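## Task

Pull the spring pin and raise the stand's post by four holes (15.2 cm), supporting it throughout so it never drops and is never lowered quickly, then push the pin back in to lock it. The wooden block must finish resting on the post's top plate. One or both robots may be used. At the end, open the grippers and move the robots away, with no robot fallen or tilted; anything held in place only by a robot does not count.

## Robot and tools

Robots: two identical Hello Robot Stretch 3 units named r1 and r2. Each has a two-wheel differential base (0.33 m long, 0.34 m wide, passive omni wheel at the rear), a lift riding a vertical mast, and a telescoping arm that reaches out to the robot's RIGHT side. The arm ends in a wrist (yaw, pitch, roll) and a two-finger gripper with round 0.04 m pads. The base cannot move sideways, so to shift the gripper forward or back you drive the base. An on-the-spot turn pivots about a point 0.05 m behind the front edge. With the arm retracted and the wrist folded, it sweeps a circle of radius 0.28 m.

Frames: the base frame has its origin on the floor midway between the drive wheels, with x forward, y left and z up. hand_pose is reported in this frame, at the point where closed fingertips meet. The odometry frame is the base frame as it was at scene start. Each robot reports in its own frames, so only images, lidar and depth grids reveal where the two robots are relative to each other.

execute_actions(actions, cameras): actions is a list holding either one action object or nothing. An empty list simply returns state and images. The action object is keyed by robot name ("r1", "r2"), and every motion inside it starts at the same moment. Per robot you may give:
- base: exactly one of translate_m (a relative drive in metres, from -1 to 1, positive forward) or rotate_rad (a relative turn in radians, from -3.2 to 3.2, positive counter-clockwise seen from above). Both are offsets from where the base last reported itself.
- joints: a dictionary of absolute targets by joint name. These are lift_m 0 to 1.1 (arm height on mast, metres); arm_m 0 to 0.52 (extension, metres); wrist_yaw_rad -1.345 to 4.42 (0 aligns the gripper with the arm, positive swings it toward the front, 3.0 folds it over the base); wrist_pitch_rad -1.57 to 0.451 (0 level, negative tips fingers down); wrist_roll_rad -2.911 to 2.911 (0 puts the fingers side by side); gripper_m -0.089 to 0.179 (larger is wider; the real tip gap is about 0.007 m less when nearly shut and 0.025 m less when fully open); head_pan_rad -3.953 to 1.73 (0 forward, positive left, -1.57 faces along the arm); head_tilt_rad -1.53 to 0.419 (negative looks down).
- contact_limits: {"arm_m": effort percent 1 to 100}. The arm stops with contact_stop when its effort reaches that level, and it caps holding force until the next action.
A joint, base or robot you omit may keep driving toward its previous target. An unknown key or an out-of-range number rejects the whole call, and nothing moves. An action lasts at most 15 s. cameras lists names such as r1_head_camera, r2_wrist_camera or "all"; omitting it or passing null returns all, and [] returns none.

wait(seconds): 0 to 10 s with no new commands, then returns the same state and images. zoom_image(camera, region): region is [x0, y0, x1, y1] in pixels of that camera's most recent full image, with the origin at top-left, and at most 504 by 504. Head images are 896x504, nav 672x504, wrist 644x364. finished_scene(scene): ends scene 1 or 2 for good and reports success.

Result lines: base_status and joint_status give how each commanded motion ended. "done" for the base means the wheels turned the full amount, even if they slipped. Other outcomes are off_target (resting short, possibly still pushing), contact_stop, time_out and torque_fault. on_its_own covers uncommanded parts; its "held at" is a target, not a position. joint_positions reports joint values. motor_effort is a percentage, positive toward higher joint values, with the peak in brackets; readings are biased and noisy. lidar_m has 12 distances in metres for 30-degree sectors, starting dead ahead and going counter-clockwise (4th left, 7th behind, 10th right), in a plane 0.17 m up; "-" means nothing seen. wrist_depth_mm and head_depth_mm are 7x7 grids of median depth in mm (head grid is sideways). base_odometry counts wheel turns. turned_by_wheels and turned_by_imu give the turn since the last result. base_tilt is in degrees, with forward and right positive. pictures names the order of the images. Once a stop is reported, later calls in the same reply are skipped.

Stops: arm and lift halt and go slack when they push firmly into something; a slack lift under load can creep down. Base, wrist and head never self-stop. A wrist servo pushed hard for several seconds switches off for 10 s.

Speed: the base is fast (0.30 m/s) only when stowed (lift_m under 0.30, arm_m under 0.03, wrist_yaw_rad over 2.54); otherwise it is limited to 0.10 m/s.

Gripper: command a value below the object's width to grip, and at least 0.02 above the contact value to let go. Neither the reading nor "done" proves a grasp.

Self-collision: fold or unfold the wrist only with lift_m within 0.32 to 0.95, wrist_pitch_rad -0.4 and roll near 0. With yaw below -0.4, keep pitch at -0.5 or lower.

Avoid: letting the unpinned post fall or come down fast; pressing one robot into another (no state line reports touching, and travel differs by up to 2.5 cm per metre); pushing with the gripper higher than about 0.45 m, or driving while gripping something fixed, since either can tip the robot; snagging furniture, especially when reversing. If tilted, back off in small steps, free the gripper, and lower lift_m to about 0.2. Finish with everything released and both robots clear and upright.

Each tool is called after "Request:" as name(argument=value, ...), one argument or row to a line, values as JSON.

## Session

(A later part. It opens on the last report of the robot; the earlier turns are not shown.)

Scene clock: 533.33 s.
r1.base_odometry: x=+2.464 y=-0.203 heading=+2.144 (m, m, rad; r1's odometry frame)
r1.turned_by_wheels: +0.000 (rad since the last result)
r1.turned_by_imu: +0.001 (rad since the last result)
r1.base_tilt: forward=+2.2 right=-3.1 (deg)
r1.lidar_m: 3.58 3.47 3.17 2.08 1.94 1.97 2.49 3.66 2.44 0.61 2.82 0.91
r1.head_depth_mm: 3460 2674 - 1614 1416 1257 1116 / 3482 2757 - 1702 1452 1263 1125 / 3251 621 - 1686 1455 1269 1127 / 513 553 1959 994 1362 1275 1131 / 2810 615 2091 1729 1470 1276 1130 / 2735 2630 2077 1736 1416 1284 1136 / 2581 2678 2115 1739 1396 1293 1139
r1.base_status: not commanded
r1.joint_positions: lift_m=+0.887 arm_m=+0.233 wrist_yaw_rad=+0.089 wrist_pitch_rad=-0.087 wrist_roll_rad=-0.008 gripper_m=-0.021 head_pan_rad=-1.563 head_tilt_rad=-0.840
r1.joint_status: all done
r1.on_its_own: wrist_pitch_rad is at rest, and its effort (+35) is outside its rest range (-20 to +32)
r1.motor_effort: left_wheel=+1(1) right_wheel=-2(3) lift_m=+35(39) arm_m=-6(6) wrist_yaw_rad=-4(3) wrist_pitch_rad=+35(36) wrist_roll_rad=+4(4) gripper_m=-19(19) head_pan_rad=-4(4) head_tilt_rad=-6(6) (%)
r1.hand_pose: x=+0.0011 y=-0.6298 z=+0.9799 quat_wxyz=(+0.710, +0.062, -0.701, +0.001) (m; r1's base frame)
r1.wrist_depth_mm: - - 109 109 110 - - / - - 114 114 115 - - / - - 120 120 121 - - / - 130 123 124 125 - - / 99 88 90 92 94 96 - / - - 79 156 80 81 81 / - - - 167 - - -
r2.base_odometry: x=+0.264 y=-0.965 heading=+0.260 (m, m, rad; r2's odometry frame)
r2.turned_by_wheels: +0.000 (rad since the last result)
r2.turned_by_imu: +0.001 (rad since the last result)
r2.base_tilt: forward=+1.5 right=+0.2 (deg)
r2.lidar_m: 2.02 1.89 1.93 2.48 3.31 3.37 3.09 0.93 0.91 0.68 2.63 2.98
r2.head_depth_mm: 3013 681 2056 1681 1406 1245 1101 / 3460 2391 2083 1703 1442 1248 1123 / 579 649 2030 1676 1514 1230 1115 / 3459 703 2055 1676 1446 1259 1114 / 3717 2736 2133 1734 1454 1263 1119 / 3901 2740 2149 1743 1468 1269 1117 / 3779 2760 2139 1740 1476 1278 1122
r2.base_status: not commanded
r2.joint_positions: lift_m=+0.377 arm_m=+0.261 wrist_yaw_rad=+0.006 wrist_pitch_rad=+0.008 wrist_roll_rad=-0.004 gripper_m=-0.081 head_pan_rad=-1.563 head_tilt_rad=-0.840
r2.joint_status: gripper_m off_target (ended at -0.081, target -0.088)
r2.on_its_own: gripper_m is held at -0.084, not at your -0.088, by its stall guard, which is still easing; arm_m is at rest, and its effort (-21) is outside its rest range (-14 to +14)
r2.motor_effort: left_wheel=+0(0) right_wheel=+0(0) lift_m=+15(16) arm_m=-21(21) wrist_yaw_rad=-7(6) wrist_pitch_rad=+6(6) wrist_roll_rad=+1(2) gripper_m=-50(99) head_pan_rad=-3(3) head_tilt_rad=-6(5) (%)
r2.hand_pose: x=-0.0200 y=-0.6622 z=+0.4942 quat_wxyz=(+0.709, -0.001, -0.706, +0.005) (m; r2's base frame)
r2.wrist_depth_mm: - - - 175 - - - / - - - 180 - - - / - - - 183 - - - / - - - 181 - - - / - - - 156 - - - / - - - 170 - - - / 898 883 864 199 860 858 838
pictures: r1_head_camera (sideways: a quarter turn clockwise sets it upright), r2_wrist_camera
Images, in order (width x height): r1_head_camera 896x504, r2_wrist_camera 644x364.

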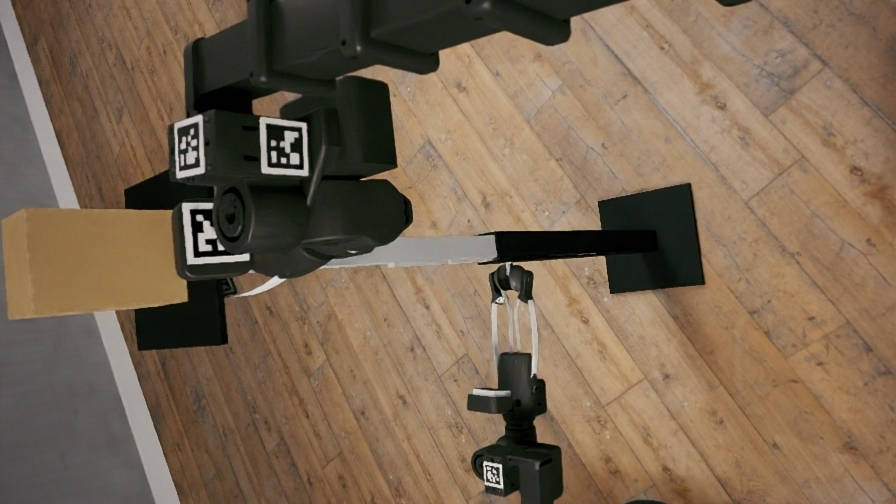

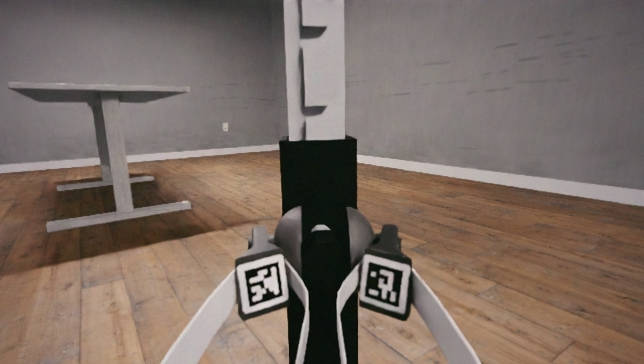

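Request:
execute_actions(
  actions=[
    {"r2":{"joints":{"gripper_m":0.07}}},
  ],
  cameras=[],
)

Request:
execute_actions(
  actions=[
    {"r1":{"joints":{"lift_m":0.9}},"r2":{"joints":{"arm_m":0.2}}},
  ],
  cameras=["r1_head_camera","r2_wrist_camera"],
)

Request:
zoom_image(
  camera="r1_head_camera",
  region=[400,220,590,340],
)

Scene clock: 544.27 s.
r1.base_odometry: x=+2.464 y=-0.203 heading=+2.144 (m, m, rad; r1's odometry frame)
r1.turned_by_wheels: +0.000 (rad since the last result)
r1.turned_by_imu: +0.003 (rad since the last result)
r1.base_tilt: forward=+2.2 right=-3.1 (deg)
r1.lidar_m: 3.58 3.47 3.15 2.08 1.95 1.97 2.50 3.66 2.43 0.61 2.81 0.91
r1.head_depth_mm: 3445 2668 - 1615 1415 1263 1120 / 3476 2776 - 1703 1454 1265 1121 / 3319 619 - 1682 1458 1273 1123 / 511 554 1933 1284 1373 1272 1130 / 2808 615 2084 1724 1477 1274 1132 / 2730 2655 2104 1716 1403 1280 1134 / 2582 2686 2112 1754 1394 1292 1136
r1.base_status: not commanded
r1.joint_positions: lift_m=+0.887 arm_m=+0.233 wrist_yaw_rad=+0.089 wrist_pitch_rad=-0.087 wrist_roll_rad=-0.008 gripper_m=-0.021 head_pan_rad=-1.563 head_tilt_rad=-0.840
r1.joint_status: not commanded
r1.on_its_own: wrist_pitch_rad is at rest, and its effort (+35) is outside its rest range (-20 to +32)
r1.motor_effort: left_wheel=+2(1) right_wheel=-3(3) lift_m=+35(36) arm_m=-7(7) wrist_yaw_rad=-4(4) wrist_pitch_rad=+35(35) wrist_roll_rad=+4(4) gripper_m=-18(19) head_pan_rad=-4(4) head_tilt_rad=-6(6) (%)
r1.hand_pose: x=+0.0011 y=-0.6298 z=+0.9799 quat_wxyz=(+0.710, +0.062, -0.701, +0.001) (m; r1's base frame)
r1.wrist_depth_mm: - - 109 109 110 - - / - - 114 114 116 - - / - - 120 119 121 - - / - 129 123 124 125 - - / 99 88 90 92 94 96 - / - - 79 156 80 81 81 / - - - 166 - - -
r2.base_odometry: x=+0.264 y=-0.965 heading=+0.260 (m, m, rad; r2's odometry frame)
r2.turned_by_wheels: +0.000 (rad since the last result)
r2.turned_by_imu: +0.001 (rad since the last result)
r2.base_tilt: forward=+1.5 right=+0.1 (deg)
r2.lidar_m: 2.02 1.90 1.93 2.49 3.31 3.35 3.09 0.93 0.91 0.68 2.63 2.97
r2.head_depth_mm: 3011 683 2066 1702 1409 1245 1098 / 3462 2394 2072 1701 1446 1249 1125 / 580 649 2020 1689 1511 1231 1115 / 3404 705 2051 1678 1447 1257 1110 / 3883 2717 2129 1725 1462 1262 1114 / 3865 2736 2123 1735 1467 1263 1117 / 3740 2773 2144 1753 1467 1268 1122
r2.base_status: not commanded
r2.joint_positions: lift_m=+0.377 arm_m=+0.260 wrist_yaw_rad=+0.002 wrist_pitch_rad=+0.007 wrist_roll_rad=-0.004 gripper_m=+0.070 head_pan_rad=-1.563 head_tilt_rad=-0.840
r2.joint_status: all done
r2.motor_effort: left_wheel=-1(1) right_wheel=+0(0) lift_m=+16(16) arm_m=-6(20) wrist_yaw_rad=-3(5) wrist_pitch_rad=+7(7) wrist_roll_rad=+1(1) gripper_m=+0(86) head_pan_rad=-3(3) head_tilt_rad=-6(5) (%)
r2.hand_pose: x=-0.0208 y=-0.6612 z=+0.4938 quat_wxyz=(+0.709, -0.001, -0.706, +0.003) (m; r2's base frame)
r2.wrist_depth_mm: - - - 177 - - - / - - - 182 - - - / - - - 184 - - - / - - - 182 - - - / - - - 187 - - - / - - - 195 - - - / 879 884 860 202 858 857 846
pictures: none
No camera images: the call's "cameras" was empty. Leave "cameras" out to get every camera's image.

Scene clock: 545.87 s.
r1.base_odometry: x=+2.464 y=-0.203 heading=+2.144 (m, m, rad; r1's odometry frame)
r1.turned_by_wheels: +0.000 (rad since the last result)
r1.turned_by_imu: +0.000 (rad since the last result)
r1.base_tilt: forward=+2.2 right=-3.1 (deg)
r1.lidar_m: 3.58 3.48 3.17 2.09 1.95 1.97 2.49 3.66 2.43 0.61 2.81 0.91
r1.head_depth_mm: 3479 2772 - 1641 1421 1262 1118 / 3472 2825 - 1690 1451 1265 1121 / 3265 619 - 1700 1459 1272 1125 / 502 553 1894 1590 1386 1276 1130 / 2804 601 2086 1735 1430 1277 1134 / 2779 2623 2084 1733 1447 1280 1138 / 2590 2666 2104 1723 1420 1295 1141
r1.base_status: not commanded
r1.joint_positions: lift_m=+0.899 arm_m=+0.233 wrist_yaw_rad=+0.089 wrist_pitch_rad=-0.107 wrist_roll_rad=-0.008 gripper_m=-0.021 head_pan_rad=-1.563 head_tilt_rad=-0.840
r1.joint_status: all done
r1.on_its_own: wrist_pitch_rad is at rest, and its effort (+42) is outside its rest range (-20 to +32)
r1.motor_effort: left_wheel=+1(1) right_wheel=-2(4) lift_m=+37(37) arm_m=-7(6) wrist_yaw_rad=-4(4) wrist_pitch_rad=+42(43) wrist_roll_rad=+4(4) gripper_m=-19(19) head_pan_rad=-5(4) head_tilt_rad=-6(6) (%)
r1.hand_pose: x=+0.0010 y=-0.6288 z=+0.9868 quat_wxyz=(+0.710, +0.069, -0.701, -0.006) (m; r1's base frame)
r1.wrist_depth_mm: - - 108 108 109 - - / - - 113 113 115 - - / - - 119 119 121 - - / - 132 124 123 126 - - / 103 92 93 95 98 100 - / - 80 80 81 81 83 82 / - - - 170 - - -
r2.base_odometry: x=+0.264 y=-0.965 heading=+0.260 (m, m, rad; r2's odometry frame)
r2.turned_by_wheels: +0.000 (rad since the last result)
r2.turned_by_imu: +0.000 (rad since the last result)
r2.base_tilt: forward=+1.5 right=+0.1 (deg)
r2.lidar_m: 2.02 1.90 1.93 2.49 3.31 3.37 3.08 0.93 0.91 0.68 2.63 2.96
r2.head_depth_mm: 2906 2390 2066 1688 1417 1240 1102 / 3436 2478 2075 1709 1445 1251 1119 / 581 688 2021 1663 1445 1212 1117 / 3416 703 2056 1672 1428 1256 1113 / 3884 2748 2126 1736 1457 1271 1116 / 3872 2765 2126 1731 1460 1269 1120 / 3678 2793 2153 1762 1470 1271 1123
r2.base_status: not commanded
r2.joint_positions: lift_m=+0.377 arm_m=+0.200 wrist_yaw_rad=+0.002 wrist_pitch_rad=+0.007 wrist_roll_rad=-0.004 gripper_m=+0.070 head_pan_rad=-1.563 head_tilt_rad=-0.840
r2.joint_status: all done
r2.motor_effort: left_wheel=-1(1) right_wheel=+0(0) lift_m=+16(16) arm_m=-7(9) wrist_yaw_rad=-2(2) wrist_pitch_rad=+7(6) wrist_roll_rad=+1(1) gripper_m=+1(0) head_pan_rad=-2(3) head_tilt_rad=-6(5) (%)
r2.hand_pose: x=-0.0209 y=-0.6018 z=+0.4938 quat_wxyz=(+0.709, -0.001, -0.706, +0.003) (m; r2's base frame)
r2.wrist_depth_mm: - - - 234 - - - / - - - 241 - - - / - - - 244 - - - / - - - 243 - - - / - - - 253 - - - / - - - 261 - - - / 889 887 873 271 870 858 837
pictures: r1_head_camera (sideways: a quarter turn clockwise sets it upright), r2_wrist_camera
Images, in order (width x height): r1_head_camera 896x504, r2_wrist_camera 644x364.

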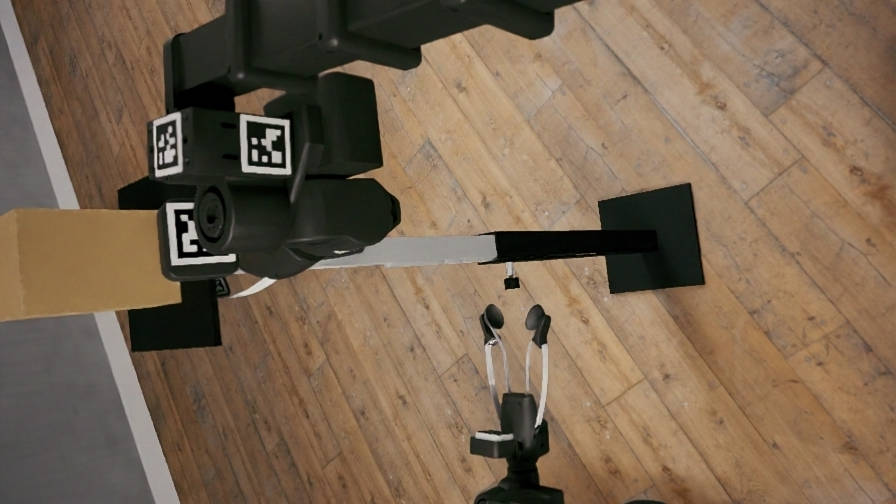

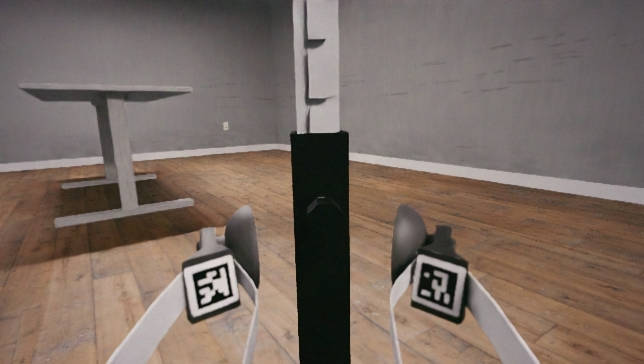

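Region (400, 220, 590, 340) of r1_head_camera's 896x504 image, scaled by 2.653, with more detail than that image has; it fills the top 318 rows of this view, and the rest is white.

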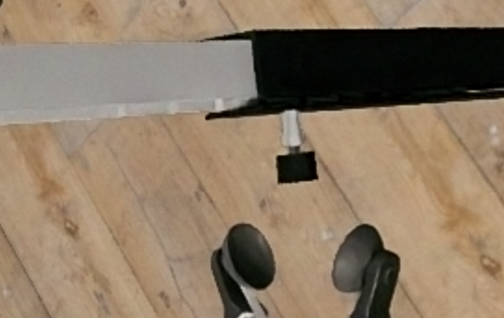

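Request:
execute_actions(
  actions=[
    {"r1":{"joints":{"lift_m":0.9055}}},
  ],
  cameras=["r1_head_camera","r2_wrist_camera"],
)

Request:
zoom_image(
  camera="r1_head_camera",
  region=[400,220,590,340],
)

Scene clock: 553.90 s.
r1.base_odometry: x=+2.464 y=-0.203 heading=+2.144 (m, m, rad; r1's odometry frame)
r1.turned_by_wheels: +0.000 (rad since the last result)
r1.turned_by_imu: +0.001 (rad since the last result)
r1.base_tilt: forward=+2.2 right=-3.1 (deg)
r1.lidar_m: 3.60 3.47 3.17 2.08 1.95 1.97 2.49 3.66 2.43 0.61 2.81 0.91
r1.head_depth_mm: 3445 2742 - 1660 1432 1258 1116 / 3476 - - 1695 1450 1267 1122 / 3299 - - 1696 1454 1270 1126 / 502 545 1900 1595 1395 1273 1127 / 2777 616 2078 1723 1432 1284 1130 / 2761 2639 2093 1739 1443 1280 1133 / 2582 2663 2102 1734 1421 1286 1138
r1.base_status: not commanded
r1.joint_positions: lift_m=+0.905 arm_m=+0.233 wrist_yaw_rad=+0.089 wrist_pitch_rad=-0.110 wrist_roll_rad=-0.008 gripper_m=-0.021 head_pan_rad=-1.563 head_tilt_rad=-0.840
r1.joint_status: all done
r1.on_its_own: wrist_pitch_rad is at rest, and its effort (+42) is outside its rest range (-20 to +32)
r1.motor_effort: left_wheel=+1(1) right_wheel=-3(3) lift_m=+37(40) arm_m=-6(6) wrist_yaw_rad=-3(3) wrist_pitch_rad=+42(44) wrist_roll_rad=+4(4) gripper_m=-19(19) head_pan_rad=-4(4) head_tilt_rad=-6(6) (%)
r1.hand_pose: x=+0.0010 y=-0.6287 z=+0.9915 quat_wxyz=(+0.710, +0.071, -0.701, -0.007) (m; r1's base frame)
r1.wrist_depth_mm: - - 108 108 108 - - / - - 113 113 115 - - / - - 119 119 120 - - / - 132 124 125 125 - - / 103 92 94 96 98 100 - / - 80 80 81 81 83 82 / - - - 170 - - -
r2.base_odometry: x=+0.264 y=-0.965 heading=+0.260 (m, m, rad; r2's odometry frame)
r2.turned_by_wheels: +0.000 (rad since the last result)
r2.turned_by_imu: +0.000 (rad since the last result)
r2.base_tilt: forward=+1.6 right=+0.1 (deg)
r2.lidar_m: 2.03 1.90 1.92 2.49 3.31 3.38 3.10 0.93 0.91 0.68 2.63 2.97
r2.head_depth_mm: 2918 2362 2078 1698 1400 1242 1099 / 3421 2458 2085 1702 1441 1255 1120 / 581 704 2039 1666 1447 1207 1114 / 3463 702 2045 1678 1435 1254 1110 / 3846 2727 2094 1728 1462 1262 1113 / 3851 2772 2138 1737 1462 1265 1114 / 3762 2787 2157 1751 1468 1277 1127
r2.base_status: not commanded
r2.joint_positions: lift_m=+0.377 arm_m=+0.200 wrist_yaw_rad=+0.002 wrist_pitch_rad=+0.007 wrist_roll_rad=-0.004 gripper_m=+0.070 head_pan_rad=-1.563 head_tilt_rad=-0.840
r2.joint_status: not commanded
r2.motor_effort: left_wheel=-1(1) right_wheel=+0(0) lift_m=+16(15) arm_m=-7(7) wrist_yaw_rad=-2(2) wrist_pitch_rad=+6(6) wrist_roll_rad=+1(1) gripper_m=+1(0) head_pan_rad=-2(3) head_tilt_rad=-6(6) (%)
r2.hand_pose: x=-0.0209 y=-0.6018 z=+0.4938 quat_wxyz=(+0.709, -0.001, -0.706, +0.003) (m; r2's base frame)
r2.wrist_depth_mm: - - - 232 - - - / - - - 241 - - - / - - - 243 - - - / - - - 244 - - - / - - - 252 - - - / - - - 261 - - - / 892 890 872 270 852 848 839
pictures: r1_head_camera (sideways: a quarter turn clockwise sets it upright), r2_wrist_camera
Images, in order (width x height): r1_head_camera 896x504, r2_wrist_camera 644x364.

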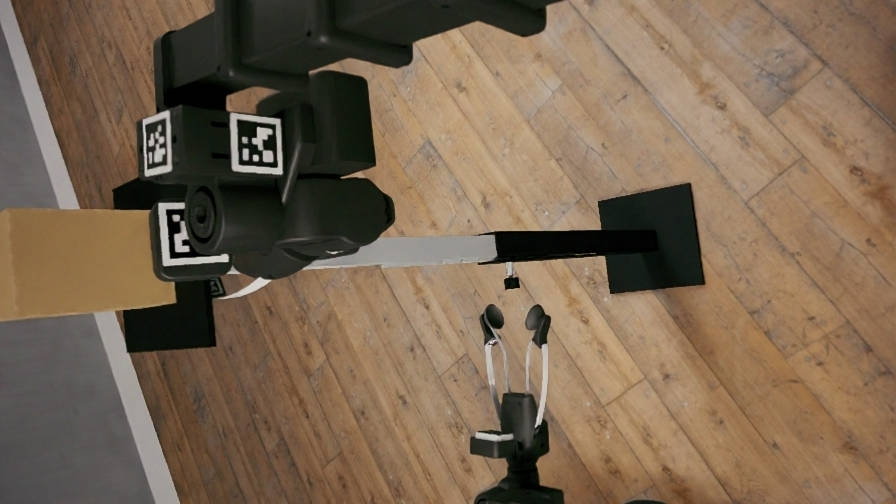

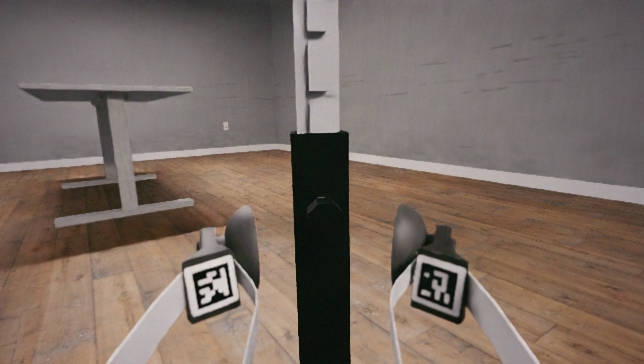

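Region (400, 220, 590, 340) of r1_head_camera's 896x504 image, scaled by 2.653, with more detail than that image has; it fills the top 318 rows of this view, and the rest is white.

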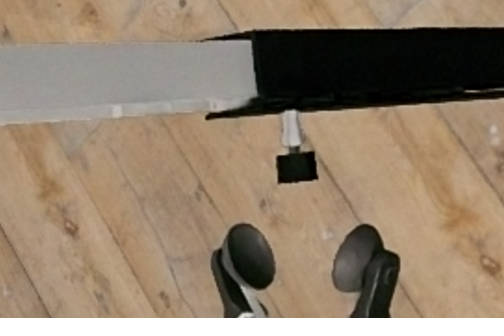

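Not in yet. A little more.

Request:
execute_actions(
  actions=[
    {"r1":{"joints":{"lift_m":0.9095}}},
  ],
  cameras=["r1_head_camera","r2_wrist_camera"],
)

Request:
zoom_image(
  camera="r1_head_camera",
  region=[400,220,590,340],
)

Scene clock: 561.17 s.
r1.base_odometry: x=+2.464 y=-0.203 heading=+2.144 (m, m, rad; r1's odometry frame)
r1.turned_by_wheels: +0.000 (rad since the last result)
r1.turned_by_imu: +0.001 (rad since the last result)
r1.base_tilt: forward=+2.2 right=-3.2 (deg)
r1.lidar_m: 3.58 3.48 3.14 2.08 1.95 1.97 2.49 3.64 2.43 0.61 2.81 0.91
r1.head_depth_mm: 3475 2824 - 1651 1449 1268 1122 / 3446 - - 1693 1455 1263 1121 / 3294 - - 1697 1457 1269 1127 / 503 546 1894 1595 1390 1273 1132 / 2806 607 2060 1722 1446 1285 1136 / 2759 2645 2091 1725 1446 1284 1138 / 2564 2666 2092 1734 1413 1288 1144
r1.base_status: not commanded
r1.joint_positions: lift_m=+0.909 arm_m=+0.233 wrist_yaw_rad=+0.089 wrist_pitch_rad=-0.114 wrist_roll_rad=-0.008 gripper_m=-0.021 head_pan_rad=-1.563 head_tilt_rad=-0.840
r1.joint_status: all done
r1.on_its_own: wrist_pitch_rad is at rest, and its effort (+44) is outside its rest range (-20 to +32)
r1.motor_effort: left_wheel=+2(1) right_wheel=-3(2) lift_m=+38(38) arm_m=-6(6) wrist_yaw_rad=-4(4) wrist_pitch_rad=+44(44) wrist_roll_rad=+4(4) gripper_m=-19(20) head_pan_rad=-4(4) head_tilt_rad=-6(6) (%)
r1.hand_pose: x=+0.0010 y=-0.6285 z=+0.9944 quat_wxyz=(+0.710, +0.072, -0.700, -0.009) (m; r1's base frame)
r1.wrist_depth_mm: - - 108 108 108 - - / - - 113 113 114 - - / - - 119 119 120 - - / - 132 124 124 125 - - / 104 93 95 97 99 101 - / - 80 81 82 81 82 82 / - - - 169 - - -
r2.base_odometry: x=+0.264 y=-0.965 heading=+0.260 (m, m, rad; r2's odometry frame)
r2.turned_by_wheels: +0.000 (rad since the last result)
r2.turned_by_imu: +0.000 (rad since the last result)
r2.base_tilt: forward=+1.7 right=+0.2 (deg)
r2.lidar_m: 2.02 1.90 1.93 2.49 3.32 3.38 3.08 0.93 0.91 0.68 2.63 2.97
r2.head_depth_mm: 629 2361 2066 1687 1411 1248 1101 / 3416 2478 2081 1701 1443 1249 1117 / 580 703 2028 1658 1447 1207 1112 / 689 2402 2039 1681 1437 1254 1114 / 3875 2738 2126 1723 1465 1268 1117 / 3878 2755 2139 1738 1469 1272 1115 / 3700 2798 2147 1751 1482 1268 1123
r2.base_status: not commanded
r2.joint_positions: lift_m=+0.377 arm_m=+0.200 wrist_yaw_rad=+0.002 wrist_pitch_rad=+0.007 wrist_roll_rad=-0.004 gripper_m=+0.070 head_pan_rad=-1.563 head_tilt_rad=-0.840
r2.joint_status: not commanded
r2.motor_effort: left_wheel=-1(1) right_wheel=+0(0) lift_m=+15(15) arm_m=-7(7) wrist_yaw_rad=-3(3) wrist_pitch_rad=+6(7) wrist_roll_rad=+1(1) gripper_m=+1(1) head_pan_rad=-2(2) head_tilt_rad=-6(6) (%)
r2.hand_pose: x=-0.0209 y=-0.6018 z=+0.4938 quat_wxyz=(+0.709, -0.001, -0.706, +0.003) (m; r2's base frame)
r2.wrist_depth_mm: - - - 233 - - - / - - - 239 - - - / - - - 243 - - - / - - - 244 - - - / - - - 251 - - - / - - - 262 - - - / 901 886 864 269 857 856 845
pictures: r1_head_camera (sideways: a quarter turn clockwise sets it upright), r2_wrist_camera
Images, in order (width x height): r1_head_camera 896x504, r2_wrist_camera 644x364.

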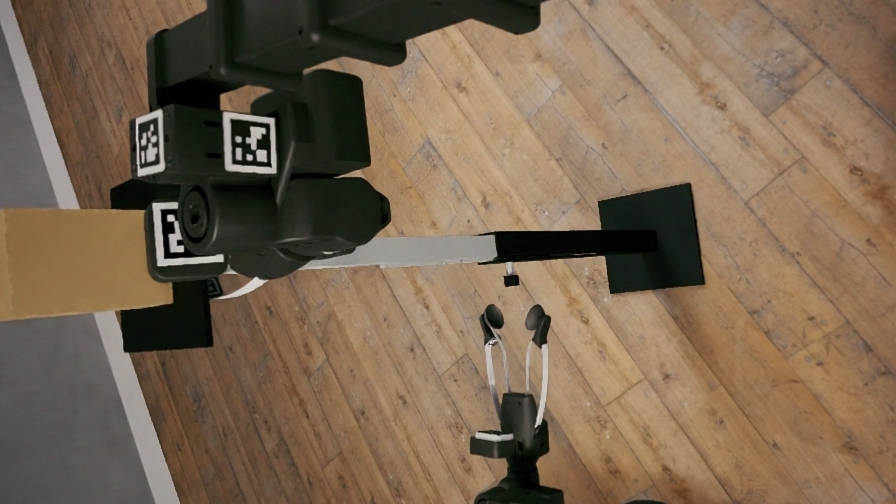

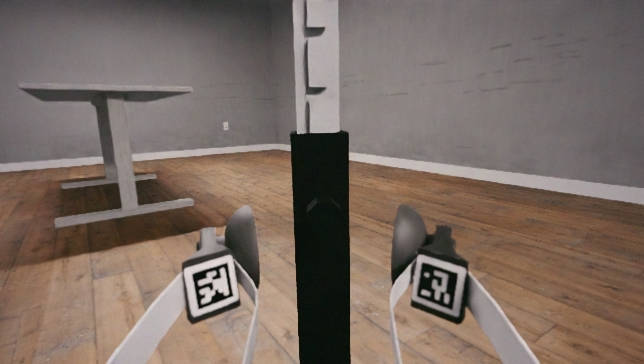

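Region (400, 220, 590, 340) of r1_head_camera's 896x504 image, scaled by 2.653, with more detail than that image has; it fills the top 318 rows of this view, and the rest is white.

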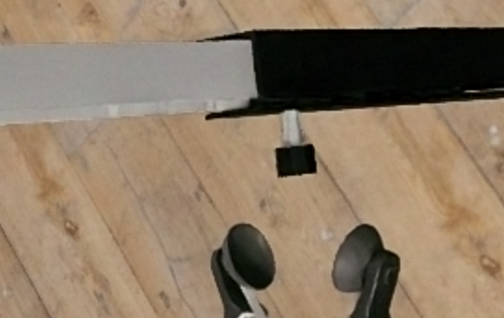

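The pin snapped in. Unload gradually and retract r2.

Request:
execute_actions(
  actions=[
    {"r1":{"joints":{"lift_m":0.893}},"r2":{"joints":{"arm_m":0.0}}},
  ],
  cameras=["r1_head_camera","r2_wrist_camera"],
)

Scene clock: 569.37 s.
r1.base_odometry: x=+2.464 y=-0.203 heading=+2.144 (m, m, rad; r1's odometry frame)
r1.turned_by_wheels: +0.000 (rad since the last result)
r1.turned_by_imu: +0.001 (rad since the last result)
r1.base_tilt: forward=+2.2 right=-3.1 (deg)
r1.lidar_m: 3.59 3.47 3.15 2.08 1.95 1.97 2.48 3.68 2.43 0.61 2.81 0.91
r1.head_depth_mm: 3456 2753 - 1606 1423 1260 1120 / 3472 2798 - 1698 1450 1263 1124 / 3350 605 - 1707 1458 1270 1133 / 503 553 1958 1589 1388 1271 1129 / 2809 613 2089 1716 1464 1271 1131 / 2755 2652 2099 1731 1473 1282 1134 / 2574 2648 2101 1742 1445 1289 1137
r1.base_status: not commanded
r1.joint_positions: lift_m=+0.893 arm_m=+0.233 wrist_yaw_rad=+0.089 wrist_pitch_rad=-0.067 wrist_roll_rad=-0.008 gripper_m=-0.021 head_pan_rad=-1.563 head_tilt_rad=-0.840
r1.joint_status: all done
r1.motor_effort: left_wheel=+1(1) right_wheel=-3(3) lift_m=+27(38) arm_m=-6(7) wrist_yaw_rad=-3(4) wrist_pitch_rad=+29(44) wrist_roll_rad=+4(4) gripper_m=-19(19) head_pan_rad=-4(4) head_tilt_rad=-6(6) (%)
r1.hand_pose: x=+0.0012 y=-0.6307 z=+0.9905 quat_wxyz=(+0.710, +0.055, -0.702, +0.008) (m; r1's base frame)
r1.wrist_depth_mm: - - 111 110 111 - - / - - 116 115 116 - - / - - 121 120 121 - - / - 127 123 124 126 - - / 89 84 87 88 90 92 102 / - - - 154 80 - - / - - - 164 - - -
r2.base_odometry: x=+0.264 y=-0.965 heading=+0.260 (m, m, rad; r2's odometry frame)
r2.turned_by_wheels: +0.000 (rad since the last result)
r2.turned_by_imu: +0.001 (rad since the last result)
r2.base_tilt: forward=+1.5 right=+0.1 (deg)
r2.lidar_m: 2.03 1.90 1.93 2.49 3.32 3.36 3.08 0.92 0.91 0.68 2.62 2.97
r2.head_depth_mm: 3010 2370 2061 1711 1406 1247 1099 / 3412 2448 2090 1694 1449 1250 1139 / 581 704 2032 1660 1418 1278 - / 3427 720 2038 1679 1436 1260 1114 / 3835 2740 2135 1732 1462 1266 1112 / 3839 2753 2154 1742 1461 1267 1119 / 3713 2797 2157 1753 1474 1265 1122
r2.base_status: not commanded
r2.joint_positions: lift_m=+0.377 arm_m=+0.002 wrist_yaw_rad=+0.002 wrist_pitch_rad=+0.006 wrist_roll_rad=-0.004 gripper_m=+0.070 head_pan_rad=-1.563 head_tilt_rad=-0.840
r2.joint_status: all done
joint sent to its limit — the command would take r2.arm_m past its lower limit, so that joint was sent only as far as its limit.
r2.motor_effort: left_wheel=-1(1) right_wheel=+0(0) lift_m=+16(16) arm_m=-7(8) wrist_yaw_rad=-2(2) wrist_pitch_rad=+7(7) wrist_roll_rad=+1(1) gripper_m=+0(0) head_pan_rad=-3(3) head_tilt_rad=-6(6) (%)
r2.hand_pose: x=-0.0210 y=-0.4033 z=+0.4937 quat_wxyz=(+0.709, -0.001, -0.706, +0.002) (m; r2's base frame)
r2.wrist_depth_mm: - - - - - - - / - - - - - - - / - - - - - - - / - - - - - - - / - - - - - - - / - - - - - - - / 897 901 871 833 854 855 638
pictures: r1_head_camera (sideways: a quarter turn clockwise sets it upright), r2_wrist_camera
Images, in order (width x height): r1_head_camera 896x504, r2_wrist_camera 644x364.

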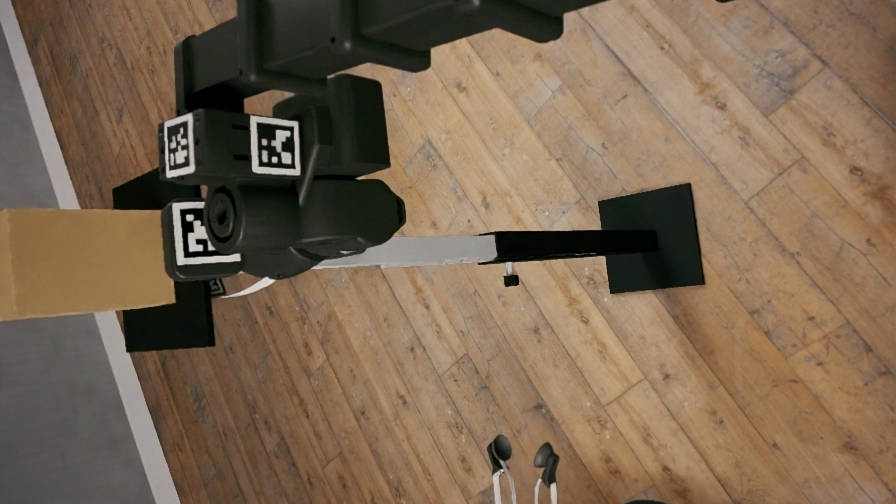

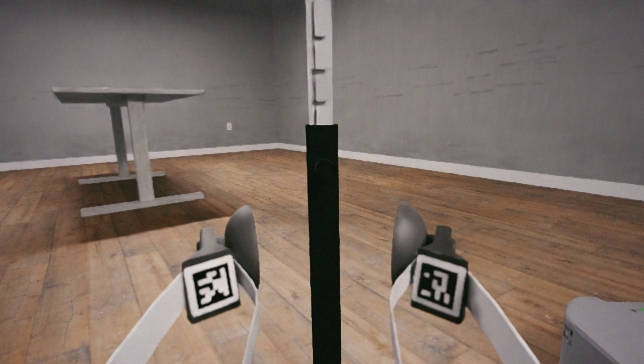

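Request:
execute_actions(
  actions=[
    {"r1":{"joints":{"lift_m":0.877}}},
  ],
  cameras=[],
)

Request:
execute_actions(
  actions=[
    {"r1":{"joints":{"gripper_m":0.1,"lift_m":0.865}}},
  ],
  cameras=[],
)

Request:
execute_actions(
  actions=[
    {"r1":{"joints":{"arm_m":0.005,"head_tilt_rad":-0.5}}},
  ],
  cameras=["r1_head_camera","r2_wrist_camera"],
)

Scene clock: 579.00 s.
r1.base_odometry: x=+2.464 y=-0.203 heading=+2.144 (m, m, rad; r1's odometry frame)
r1.turned_by_wheels: +0.000 (rad since the last result)
r1.turned_by_imu: +0.001 (rad since the last result)
r1.base_tilt: forward=+2.2 right=-3.2 (deg)
r1.lidar_m: 3.58 3.48 3.17 2.08 1.95 1.97 2.49 3.66 2.44 0.61 2.82 0.91
r1.head_depth_mm: 3406 2640 - - 1417 1265 1120 / 3550 2779 - 1696 1452 1269 1126 / 3302 607 - 1681 1452 1266 1130 / 504 557 1959 1594 1397 1278 1128 / 2821 616 2079 1722 1469 1274 1135 / 2750 2675 2105 1740 1482 1286 1139 / 2573 2660 2105 1744 1453 1289 1141
r1.base_status: not commanded
r1.joint_positions: lift_m=+0.877 arm_m=+0.233 wrist_yaw_rad=+0.089 wrist_pitch_rad=-0.011 wrist_roll_rad=-0.008 gripper_m=-0.021 head_pan_rad=-1.563 head_tilt_rad=-0.840
r1.joint_status: all done
r1.motor_effort: left_wheel=+1(1) right_wheel=-2(3) lift_m=+22(29) arm_m=-6(6) wrist_yaw_rad=-4(4) wrist_pitch_rad=+12(29) wrist_roll_rad=+4(4) gripper_m=-18(19) head_pan_rad=-4(5) head_tilt_rad=-6(6) (%)
r1.hand_pose: x=+0.0014 y=-0.6326 z=+0.9888 quat_wxyz=(+0.710, +0.036, -0.703, +0.027) (m; r1's base frame)
r1.wrist_depth_mm: - - 114 115 116 - - / - - 118 118 119 - - / - - 123 122 123 - - / - 118 123 125 125 163 - / - 78 80 78 79 80 83 / - - - 153 - - - / - - - 160 - - -
r2.base_odometry: x=+0.264 y=-0.965 heading=+0.260 (m, m, rad; r2's odometry frame)
r2.turned_by_wheels: +0.000 (rad since the last result)
r2.turned_by_imu: +0.000 (rad since the last result)
r2.base_tilt: forward=+1.8 right=+0.1 (deg)
r2.lidar_m: 2.03 1.90 1.93 2.49 3.32 3.37 3.10 0.92 0.91 0.68 2.63 2.98
r2.head_depth_mm: 3102 677 2057 1696 1405 1245 1101 / 3363 2385 2084 1706 1448 1240 1141 / 580 704 2039 1673 1418 1283 - / 3388 720 2052 1678 1425 1266 1113 / 3815 2741 2116 1730 1458 1270 1118 / 3943 2767 2142 1747 1466 1270 1116 / 3770 2783 2144 1755 1475 1273 1119
r2.base_status: not commanded
r2.joint_positions: lift_m=+0.377 arm_m=+0.002 wrist_yaw_rad=+0.002 wrist_pitch_rad=+0.006 wrist_roll_rad=-0.004 gripper_m=+0.070 head_pan_rad=-1.563 head_tilt_rad=-0.840
r2.joint_status: not commanded
r2.motor_effort: left_wheel=-1(1) right_wheel=+0(0) lift_m=+16(15) arm_m=-7(7) wrist_yaw_rad=-2(1) wrist_pitch_rad=+7(7) wrist_roll_rad=+1(1) gripper_m=+1(1) head_pan_rad=-3(2) head_tilt_rad=-6(5) (%)
r2.hand_pose: x=-0.0210 y=-0.4033 z=+0.4937 quat_wxyz=(+0.709, -0.001, -0.706, +0.002) (m; r2's base frame)
r2.wrist_depth_mm: - - - - - - - / - - - - - - - / - - - - - - - / - - - - - - - / - - - - - - - / - - - - - - - / 903 891 879 846 864 854 634
pictures: none
No camera images: the call's "cameras" was empty. Leave "cameras" out to get every camera's image.

Scene clock: 580.70 s.
r1.base_odometry: x=+2.464 y=-0.203 heading=+2.144 (m, m, rad; r1's odometry frame)
r1.turned_by_wheels: +0.000 (rad since the last result)
r1.turned_by_imu: +0.000 (rad since the last result)
r1.base_tilt: forward=+2.2 right=-3.2 (deg)
r1.lidar_m: 3.58 3.46 3.15 2.08 1.95 1.97 2.49 3.65 2.44 0.61 2.81 0.91
r1.head_depth_mm: 3468 2557 - - 1431 1267 1119 / 3470 2714 - 1654 1453 1270 1124 / 3273 596 - 1672 1465 1271 1128 / 505 556 1967 1597 1390 1276 1132 / 2808 593 2082 1721 1476 1279 1133 / 2734 2654 2071 1731 1477 1287 1139 / 2590 2666 2107 1738 1450 1289 1144
r1.base_status: not commanded
r1.joint_positions: lift_m=+0.865 arm_m=+0.232 wrist_yaw_rad=+0.089 wrist_pitch_rad=+0.010 wrist_roll_rad=-0.008 gripper_m=+0.100 head_pan_rad=-1.563 head_tilt_rad=-0.840
r1.joint_status: all done
r1.motor_effort: left_wheel=-2(2) right_wheel=+1(2) lift_m=+22(22) arm_m=-1(6) wrist_yaw_rad=-4(4) wrist_pitch_rad=+6(12) wrist_roll_rad=+4(4) gripper_m=+0(80) head_pan_rad=-4(4) head_tilt_rad=-6(6) (%)
r1.hand_pose: x=+0.0013 y=-0.6325 z=+0.9824 quat_wxyz=(+0.709, +0.028, -0.704, +0.035) (m; r1's base frame)
r1.wrist_depth_mm: - - 118 118 118 - - / - - 121 121 122 - - / - - 125 124 126 - - / - 85 89 94 98 103 - / - - - 148 - - - / - - - 154 - - - / - - - 159 - - -
r2.base_odometry: x=+0.264 y=-0.965 heading=+0.260 (m, m, rad; r2's odometry frame)
r2.turned_by_wheels: +0.000 (rad since the last result)
r2.turned_by_imu: +0.000 (rad since the last result)
r2.base_tilt: forward=+1.7 right=+0.1 (deg)
r2.lidar_m: 2.02 1.90 1.94 2.49 3.31 3.38 3.09 0.93 0.91 0.68 2.63 2.97
r2.head_depth_mm: 3076 677 2077 1693 1400 1244 1104 / 3410 2403 2084 1701 1440 1251 1135 / 582 702 2034 1669 1416 1275 - / 3410 721 2055 1674 1427 1252 1113 / 3856 2728 2103 1728 1468 1263 1113 / 3891 2774 2126 1739 1467 1270 1123 / 3742 2798 2144 1748 1476 1271 1118
r2.base_status: not commanded
r2.joint_positions: lift_m=+0.377 arm_m=+0.002 wrist_yaw_rad=+0.002 wrist_pitch_rad=+0.006 wrist_roll_rad=-0.004 gripper_m=+0.070 head_pan_rad=-1.563 head_tilt_rad=-0.840
r2.joint_status: not commanded
r2.motor_effort: left_wheel=-1(1) right_wheel=+0(0) lift_m=+16(16) arm_m=-7(7) wrist_yaw_rad=-2(1) wrist_pitch_rad=+7(7) wrist_roll_rad=+1(1) gripper_m=+1(0) head_pan_rad=-2(2) head_tilt_rad=-6(6) (%)
r2.hand_pose: x=-0.0210 y=-0.4033 z=+0.4937 quat_wxyz=(+0.709, -0.001, -0.706, +0.002) (m; r2's base frame)
r2.wrist_depth_mm: - - - - - - - / - - - - - - - / - - - - - - - / - - - - - - - / - - - - - - - / - - - - - - - / 895 892 891 844 866 865 637
pictures: none
No camera images: the call's "cameras" was empty. Leave "cameras" out to get every camera's image.

Scene clock: 583.60 s.
r1.base_odometry: x=+2.464 y=-0.203 heading=+2.144 (m, m, rad; r1's odometry frame)
r1.turned_by_wheels: +0.000 (rad since the last result)
r1.turned_by_imu: +0.001 (rad since the last result)
r1.base_tilt: forward=+2.2 right=-3.2 (deg)
r1.lidar_m: 3.57 3.45 3.17 2.08 1.95 1.97 2.49 3.68 2.43 0.61 2.81 0.92
r1.head_depth_mm: 3869 - 3898 2590 1913 1537 1370 / 3532 3901 3945 2596 1933 1541 1343 / 3235 3531 3736 2365 2031 1661 - / 3031 3270 588 616 1827 1570 - / 2786 3027 3255 2418 2061 1566 1306 / 2627 2812 3066 2717 1987 1577 1310 / 2472 2649 2810 2711 2004 1580 1279
r1.base_status: not commanded
r1.joint_positions: lift_m=+0.865 arm_m=+0.005 wrist_yaw_rad=+0.089 wrist_pitch_rad=+0.009 wrist_roll_rad=-0.008 gripper_m=+0.100 head_pan_rad=-1.563 head_tilt_rad=-0.507
r1.joint_status: all done
r1.motor_effort: left_wheel=-2(2) right_wheel=+2(3) lift_m=+22(22) arm_m=-3(1) wrist_yaw_rad=-4(3) wrist_pitch_rad=+5(6) wrist_roll_rad=+4(4) gripper_m=+0(0) head_pan_rad=-4(4) head_tilt_rad=+3(31) (%)
r1.hand_pose: x=+0.0013 y=-0.4057 z=+0.9820 quat_wxyz=(+0.709, +0.029, -0.704, +0.034) (m; r1's base frame)
r1.wrist_depth_mm: - - - 333 - - - / - - - 340 - - - / - - - 356 - - - / - - - - - - - / - - - - - - - / - - - - - - - / - - - - - - -
r2.base_odometry: x=+0.264 y=-0.965 heading=+0.260 (m, m, rad; r2's odometry frame)
r2.turned_by_wheels: +0.000 (rad since the last result)
r2.turned_by_imu: +0.000 (rad since the last result)
r2.base_tilt: forward=+1.8 right=+0.1 (deg)
r2.lidar_m: 2.03 1.89 1.93 2.50 3.32 3.38 3.09 0.92 0.91 0.68 2.63 2.97
r2.head_depth_mm: 3160 2561 2066 1693 1409 1242 1101 / 3432 2551 2085 1704 1448 1254 1142 / 581 2392 2023 1667 1409 1280 - / 3405 719 2050 1679 1419 1263 1115 / 3860 2737 2122 1731 1456 1265 1117 / 3896 2771 2138 1744 1466 1271 1120 / 3786 2777 2154 1750 1472 1275 1125
r2.base_status: not commanded
r2.joint_positions: lift_m=+0.377 arm_m=+0.002 wrist_yaw_rad=+0.002 wrist_pitch_rad=+0.006 wrist_roll_rad=-0.004 gripper_m=+0.070 head_pan_rad=-1.563 head_tilt_rad=-0.840
r2.joint_status: not commanded
r2.motor_effort: left_wheel=-1(1) right_wheel=+0(0) lift_m=+16(16) arm_m=-7(7) wrist_yaw_rad=-2(2) wrist_pitch_rad=+7(7) wrist_roll_rad=+1(1) gripper_m=+1(0) head_pan_rad=-4(3) head_tilt_rad=-6(6) (%)
r2.hand_pose: x=-0.0210 y=-0.4033 z=+0.4937 quat_wxyz=(+0.709, -0.001, -0.706, +0.002) (m; r2's base frame)
r2.wrist_depth_mm: - - - - - - - / - - - - - - - / - - - - - - - / - - - - - - - / - - - - - - - / - - - - - - - / 902 887 871 836 861 855 631
pictures: r1_head_camera (sideways: a quarter turn clockwise sets it upright), r2_wrist_camera
Images, in order (width x height): r1_head_camera 896x504, r2_wrist_camera 644x364.

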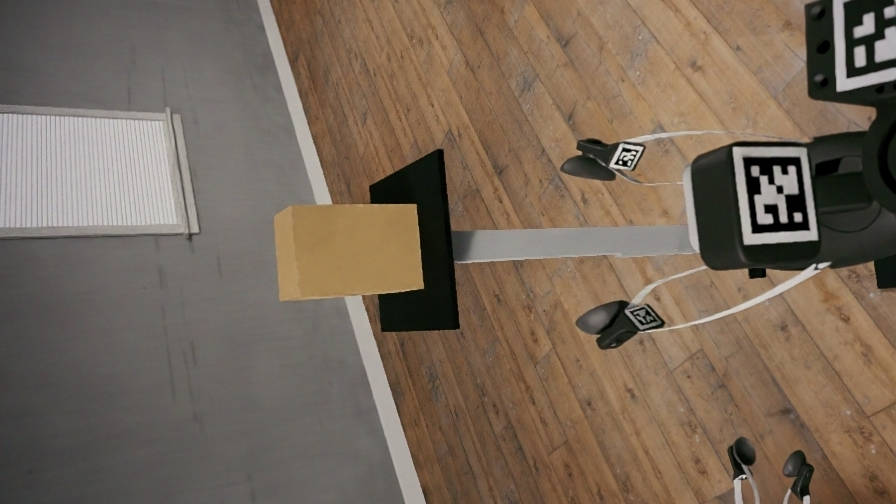

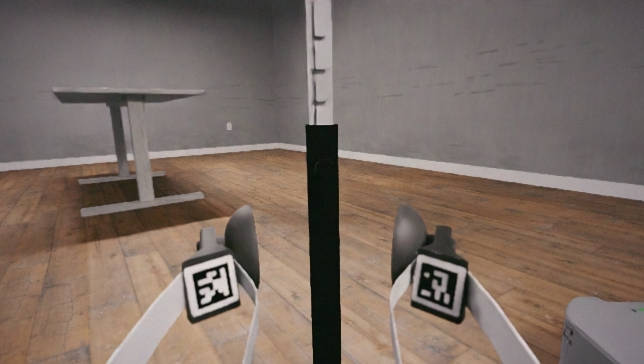

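Request:
execute_actions(
  actions=[
    {"r1":{"joints":{"wrist_yaw_rad":1.4}},"r2":{"joints":{"wrist_yaw_rad":1.4}}},
  ],
  cameras=["r1_head_camera"],
)

Request:
finished_scene(
  scene=1,
)

Scene clock: 592.40 s.
r1.base_odometry: x=+2.464 y=-0.203 heading=+2.144 (m, m, rad; r1's odometry frame)
r1.turned_by_wheels: +0.000 (rad since the last result)
r1.turned_by_imu: +0.001 (rad since the last result)
r1.base_tilt: forward=+2.2 right=-3.2 (deg)
r1.lidar_m: 3.56 3.47 3.16 2.08 1.95 1.97 2.49 3.66 2.44 0.61 2.81 0.91
r1.head_depth_mm: 3838 - 3867 2587 1928 1540 1371 / 3496 3860 3968 2581 1936 1553 1376 / 3212 3502 3740 2361 1955 1570 1359 / 3002 3239 588 615 1817 1440 1235 / 2814 3034 3226 2438 1966 1573 1312 / 2648 2810 3053 2681 1992 1585 1365 / 2476 2649 2838 2706 2002 1589 1345
r1.base_status: not commanded
r1.joint_positions: lift_m=+0.865 arm_m=+0.005 wrist_yaw_rad=+1.396 wrist_pitch_rad=+0.009 wrist_roll_rad=-0.008 gripper_m=+0.100 head_pan_rad=-1.563 head_tilt_rad=-0.507
r1.joint_status: all done
r1.motor_effort: left_wheel=-2(2) right_wheel=+1(2) lift_m=+22(22) arm_m=-3(3) wrist_yaw_rad=+4(4) wrist_pitch_rad=+6(5) wrist_roll_rad=+4(4) gripper_m=+0(0) head_pan_rad=-4(4) head_tilt_rad=+3(4) (%)
r1.hand_pose: x=+0.2312 y=-0.1948 z=+0.9820 quat_wxyz=(+0.542, +0.450, -0.541, +0.459) (m; r1's base frame)
r1.wrist_depth_mm: - - - - - - - / - - - - - - - / - - - - - - - / - - - - - - - / - - - - - - - / - - - - 835 - - / - - - - 802 - -
r2.base_odometry: x=+0.264 y=-0.965 heading=+0.260 (m, m, rad; r2's odometry frame)
r2.turned_by_wheels: +0.000 (rad since the last result)
r2.turned_by_imu: +0.001 (rad since the last result)
r2.base_tilt: forward=+1.6 right=+0.0 (deg)
r2.lidar_m: 2.02 1.90 1.94 2.49 3.32 3.37 3.11 0.93 0.91 0.68 2.63 2.97
r2.head_depth_mm: 3131 2647 2056 1691 1407 1247 1104 / 3456 2601 2089 1701 1439 1241 1140 / 581 2408 2038 1680 1411 1252 - / 3404 720 2052 1685 1419 1261 1149 / 3851 2720 2113 1736 1461 1265 1116 / 3912 2775 2152 1742 1470 1268 1121 / 3729 2755 2125 1751 1486 1276 1123
r2.base_status: not commanded
r2.joint_positions: lift_m=+0.377 arm_m=+0.002 wrist_yaw_rad=+1.397 wrist_pitch_rad=+0.006 wrist_roll_rad=-0.004 gripper_m=+0.070 head_pan_rad=-1.563 head_tilt_rad=-0.840
r2.joint_status: all done
r2.motor_effort: left_wheel=-2(1) right_wheel=+0(1) lift_m=+16(16) arm_m=-7(7) wrist_yaw_rad=+4(3) wrist_pitch_rad=+7(7) wrist_roll_rad=+1(1) gripper_m=+1(1) head_pan_rad=-4(3) head_tilt_rad=-6(5) (%)
r2.hand_pose: x=+0.2312 y=-0.1912 z=+0.4937 quat_wxyz=(+0.541, +0.452, -0.542, +0.457) (m; r2's base frame)
r2.wrist_depth_mm: - - - - - - - / - - - - - - - / - - - - - - - / - - - - - - - / - - - - - - - / - - - - - - - / 896 883 865 868 856 846 843
pictures: r1_head_camera (sideways: a quarter turn clockwise sets it upright)
Images, in order (width x height): r1_head_camera 896x504.

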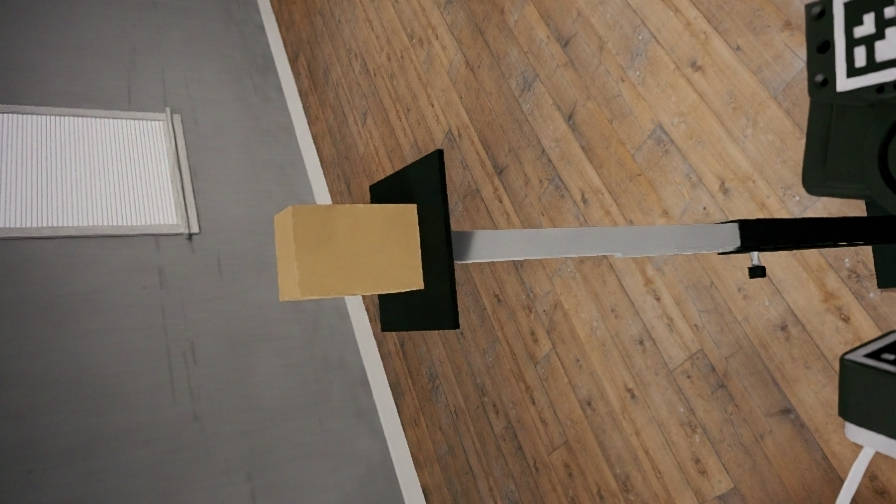

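The scene is finished: the task was done.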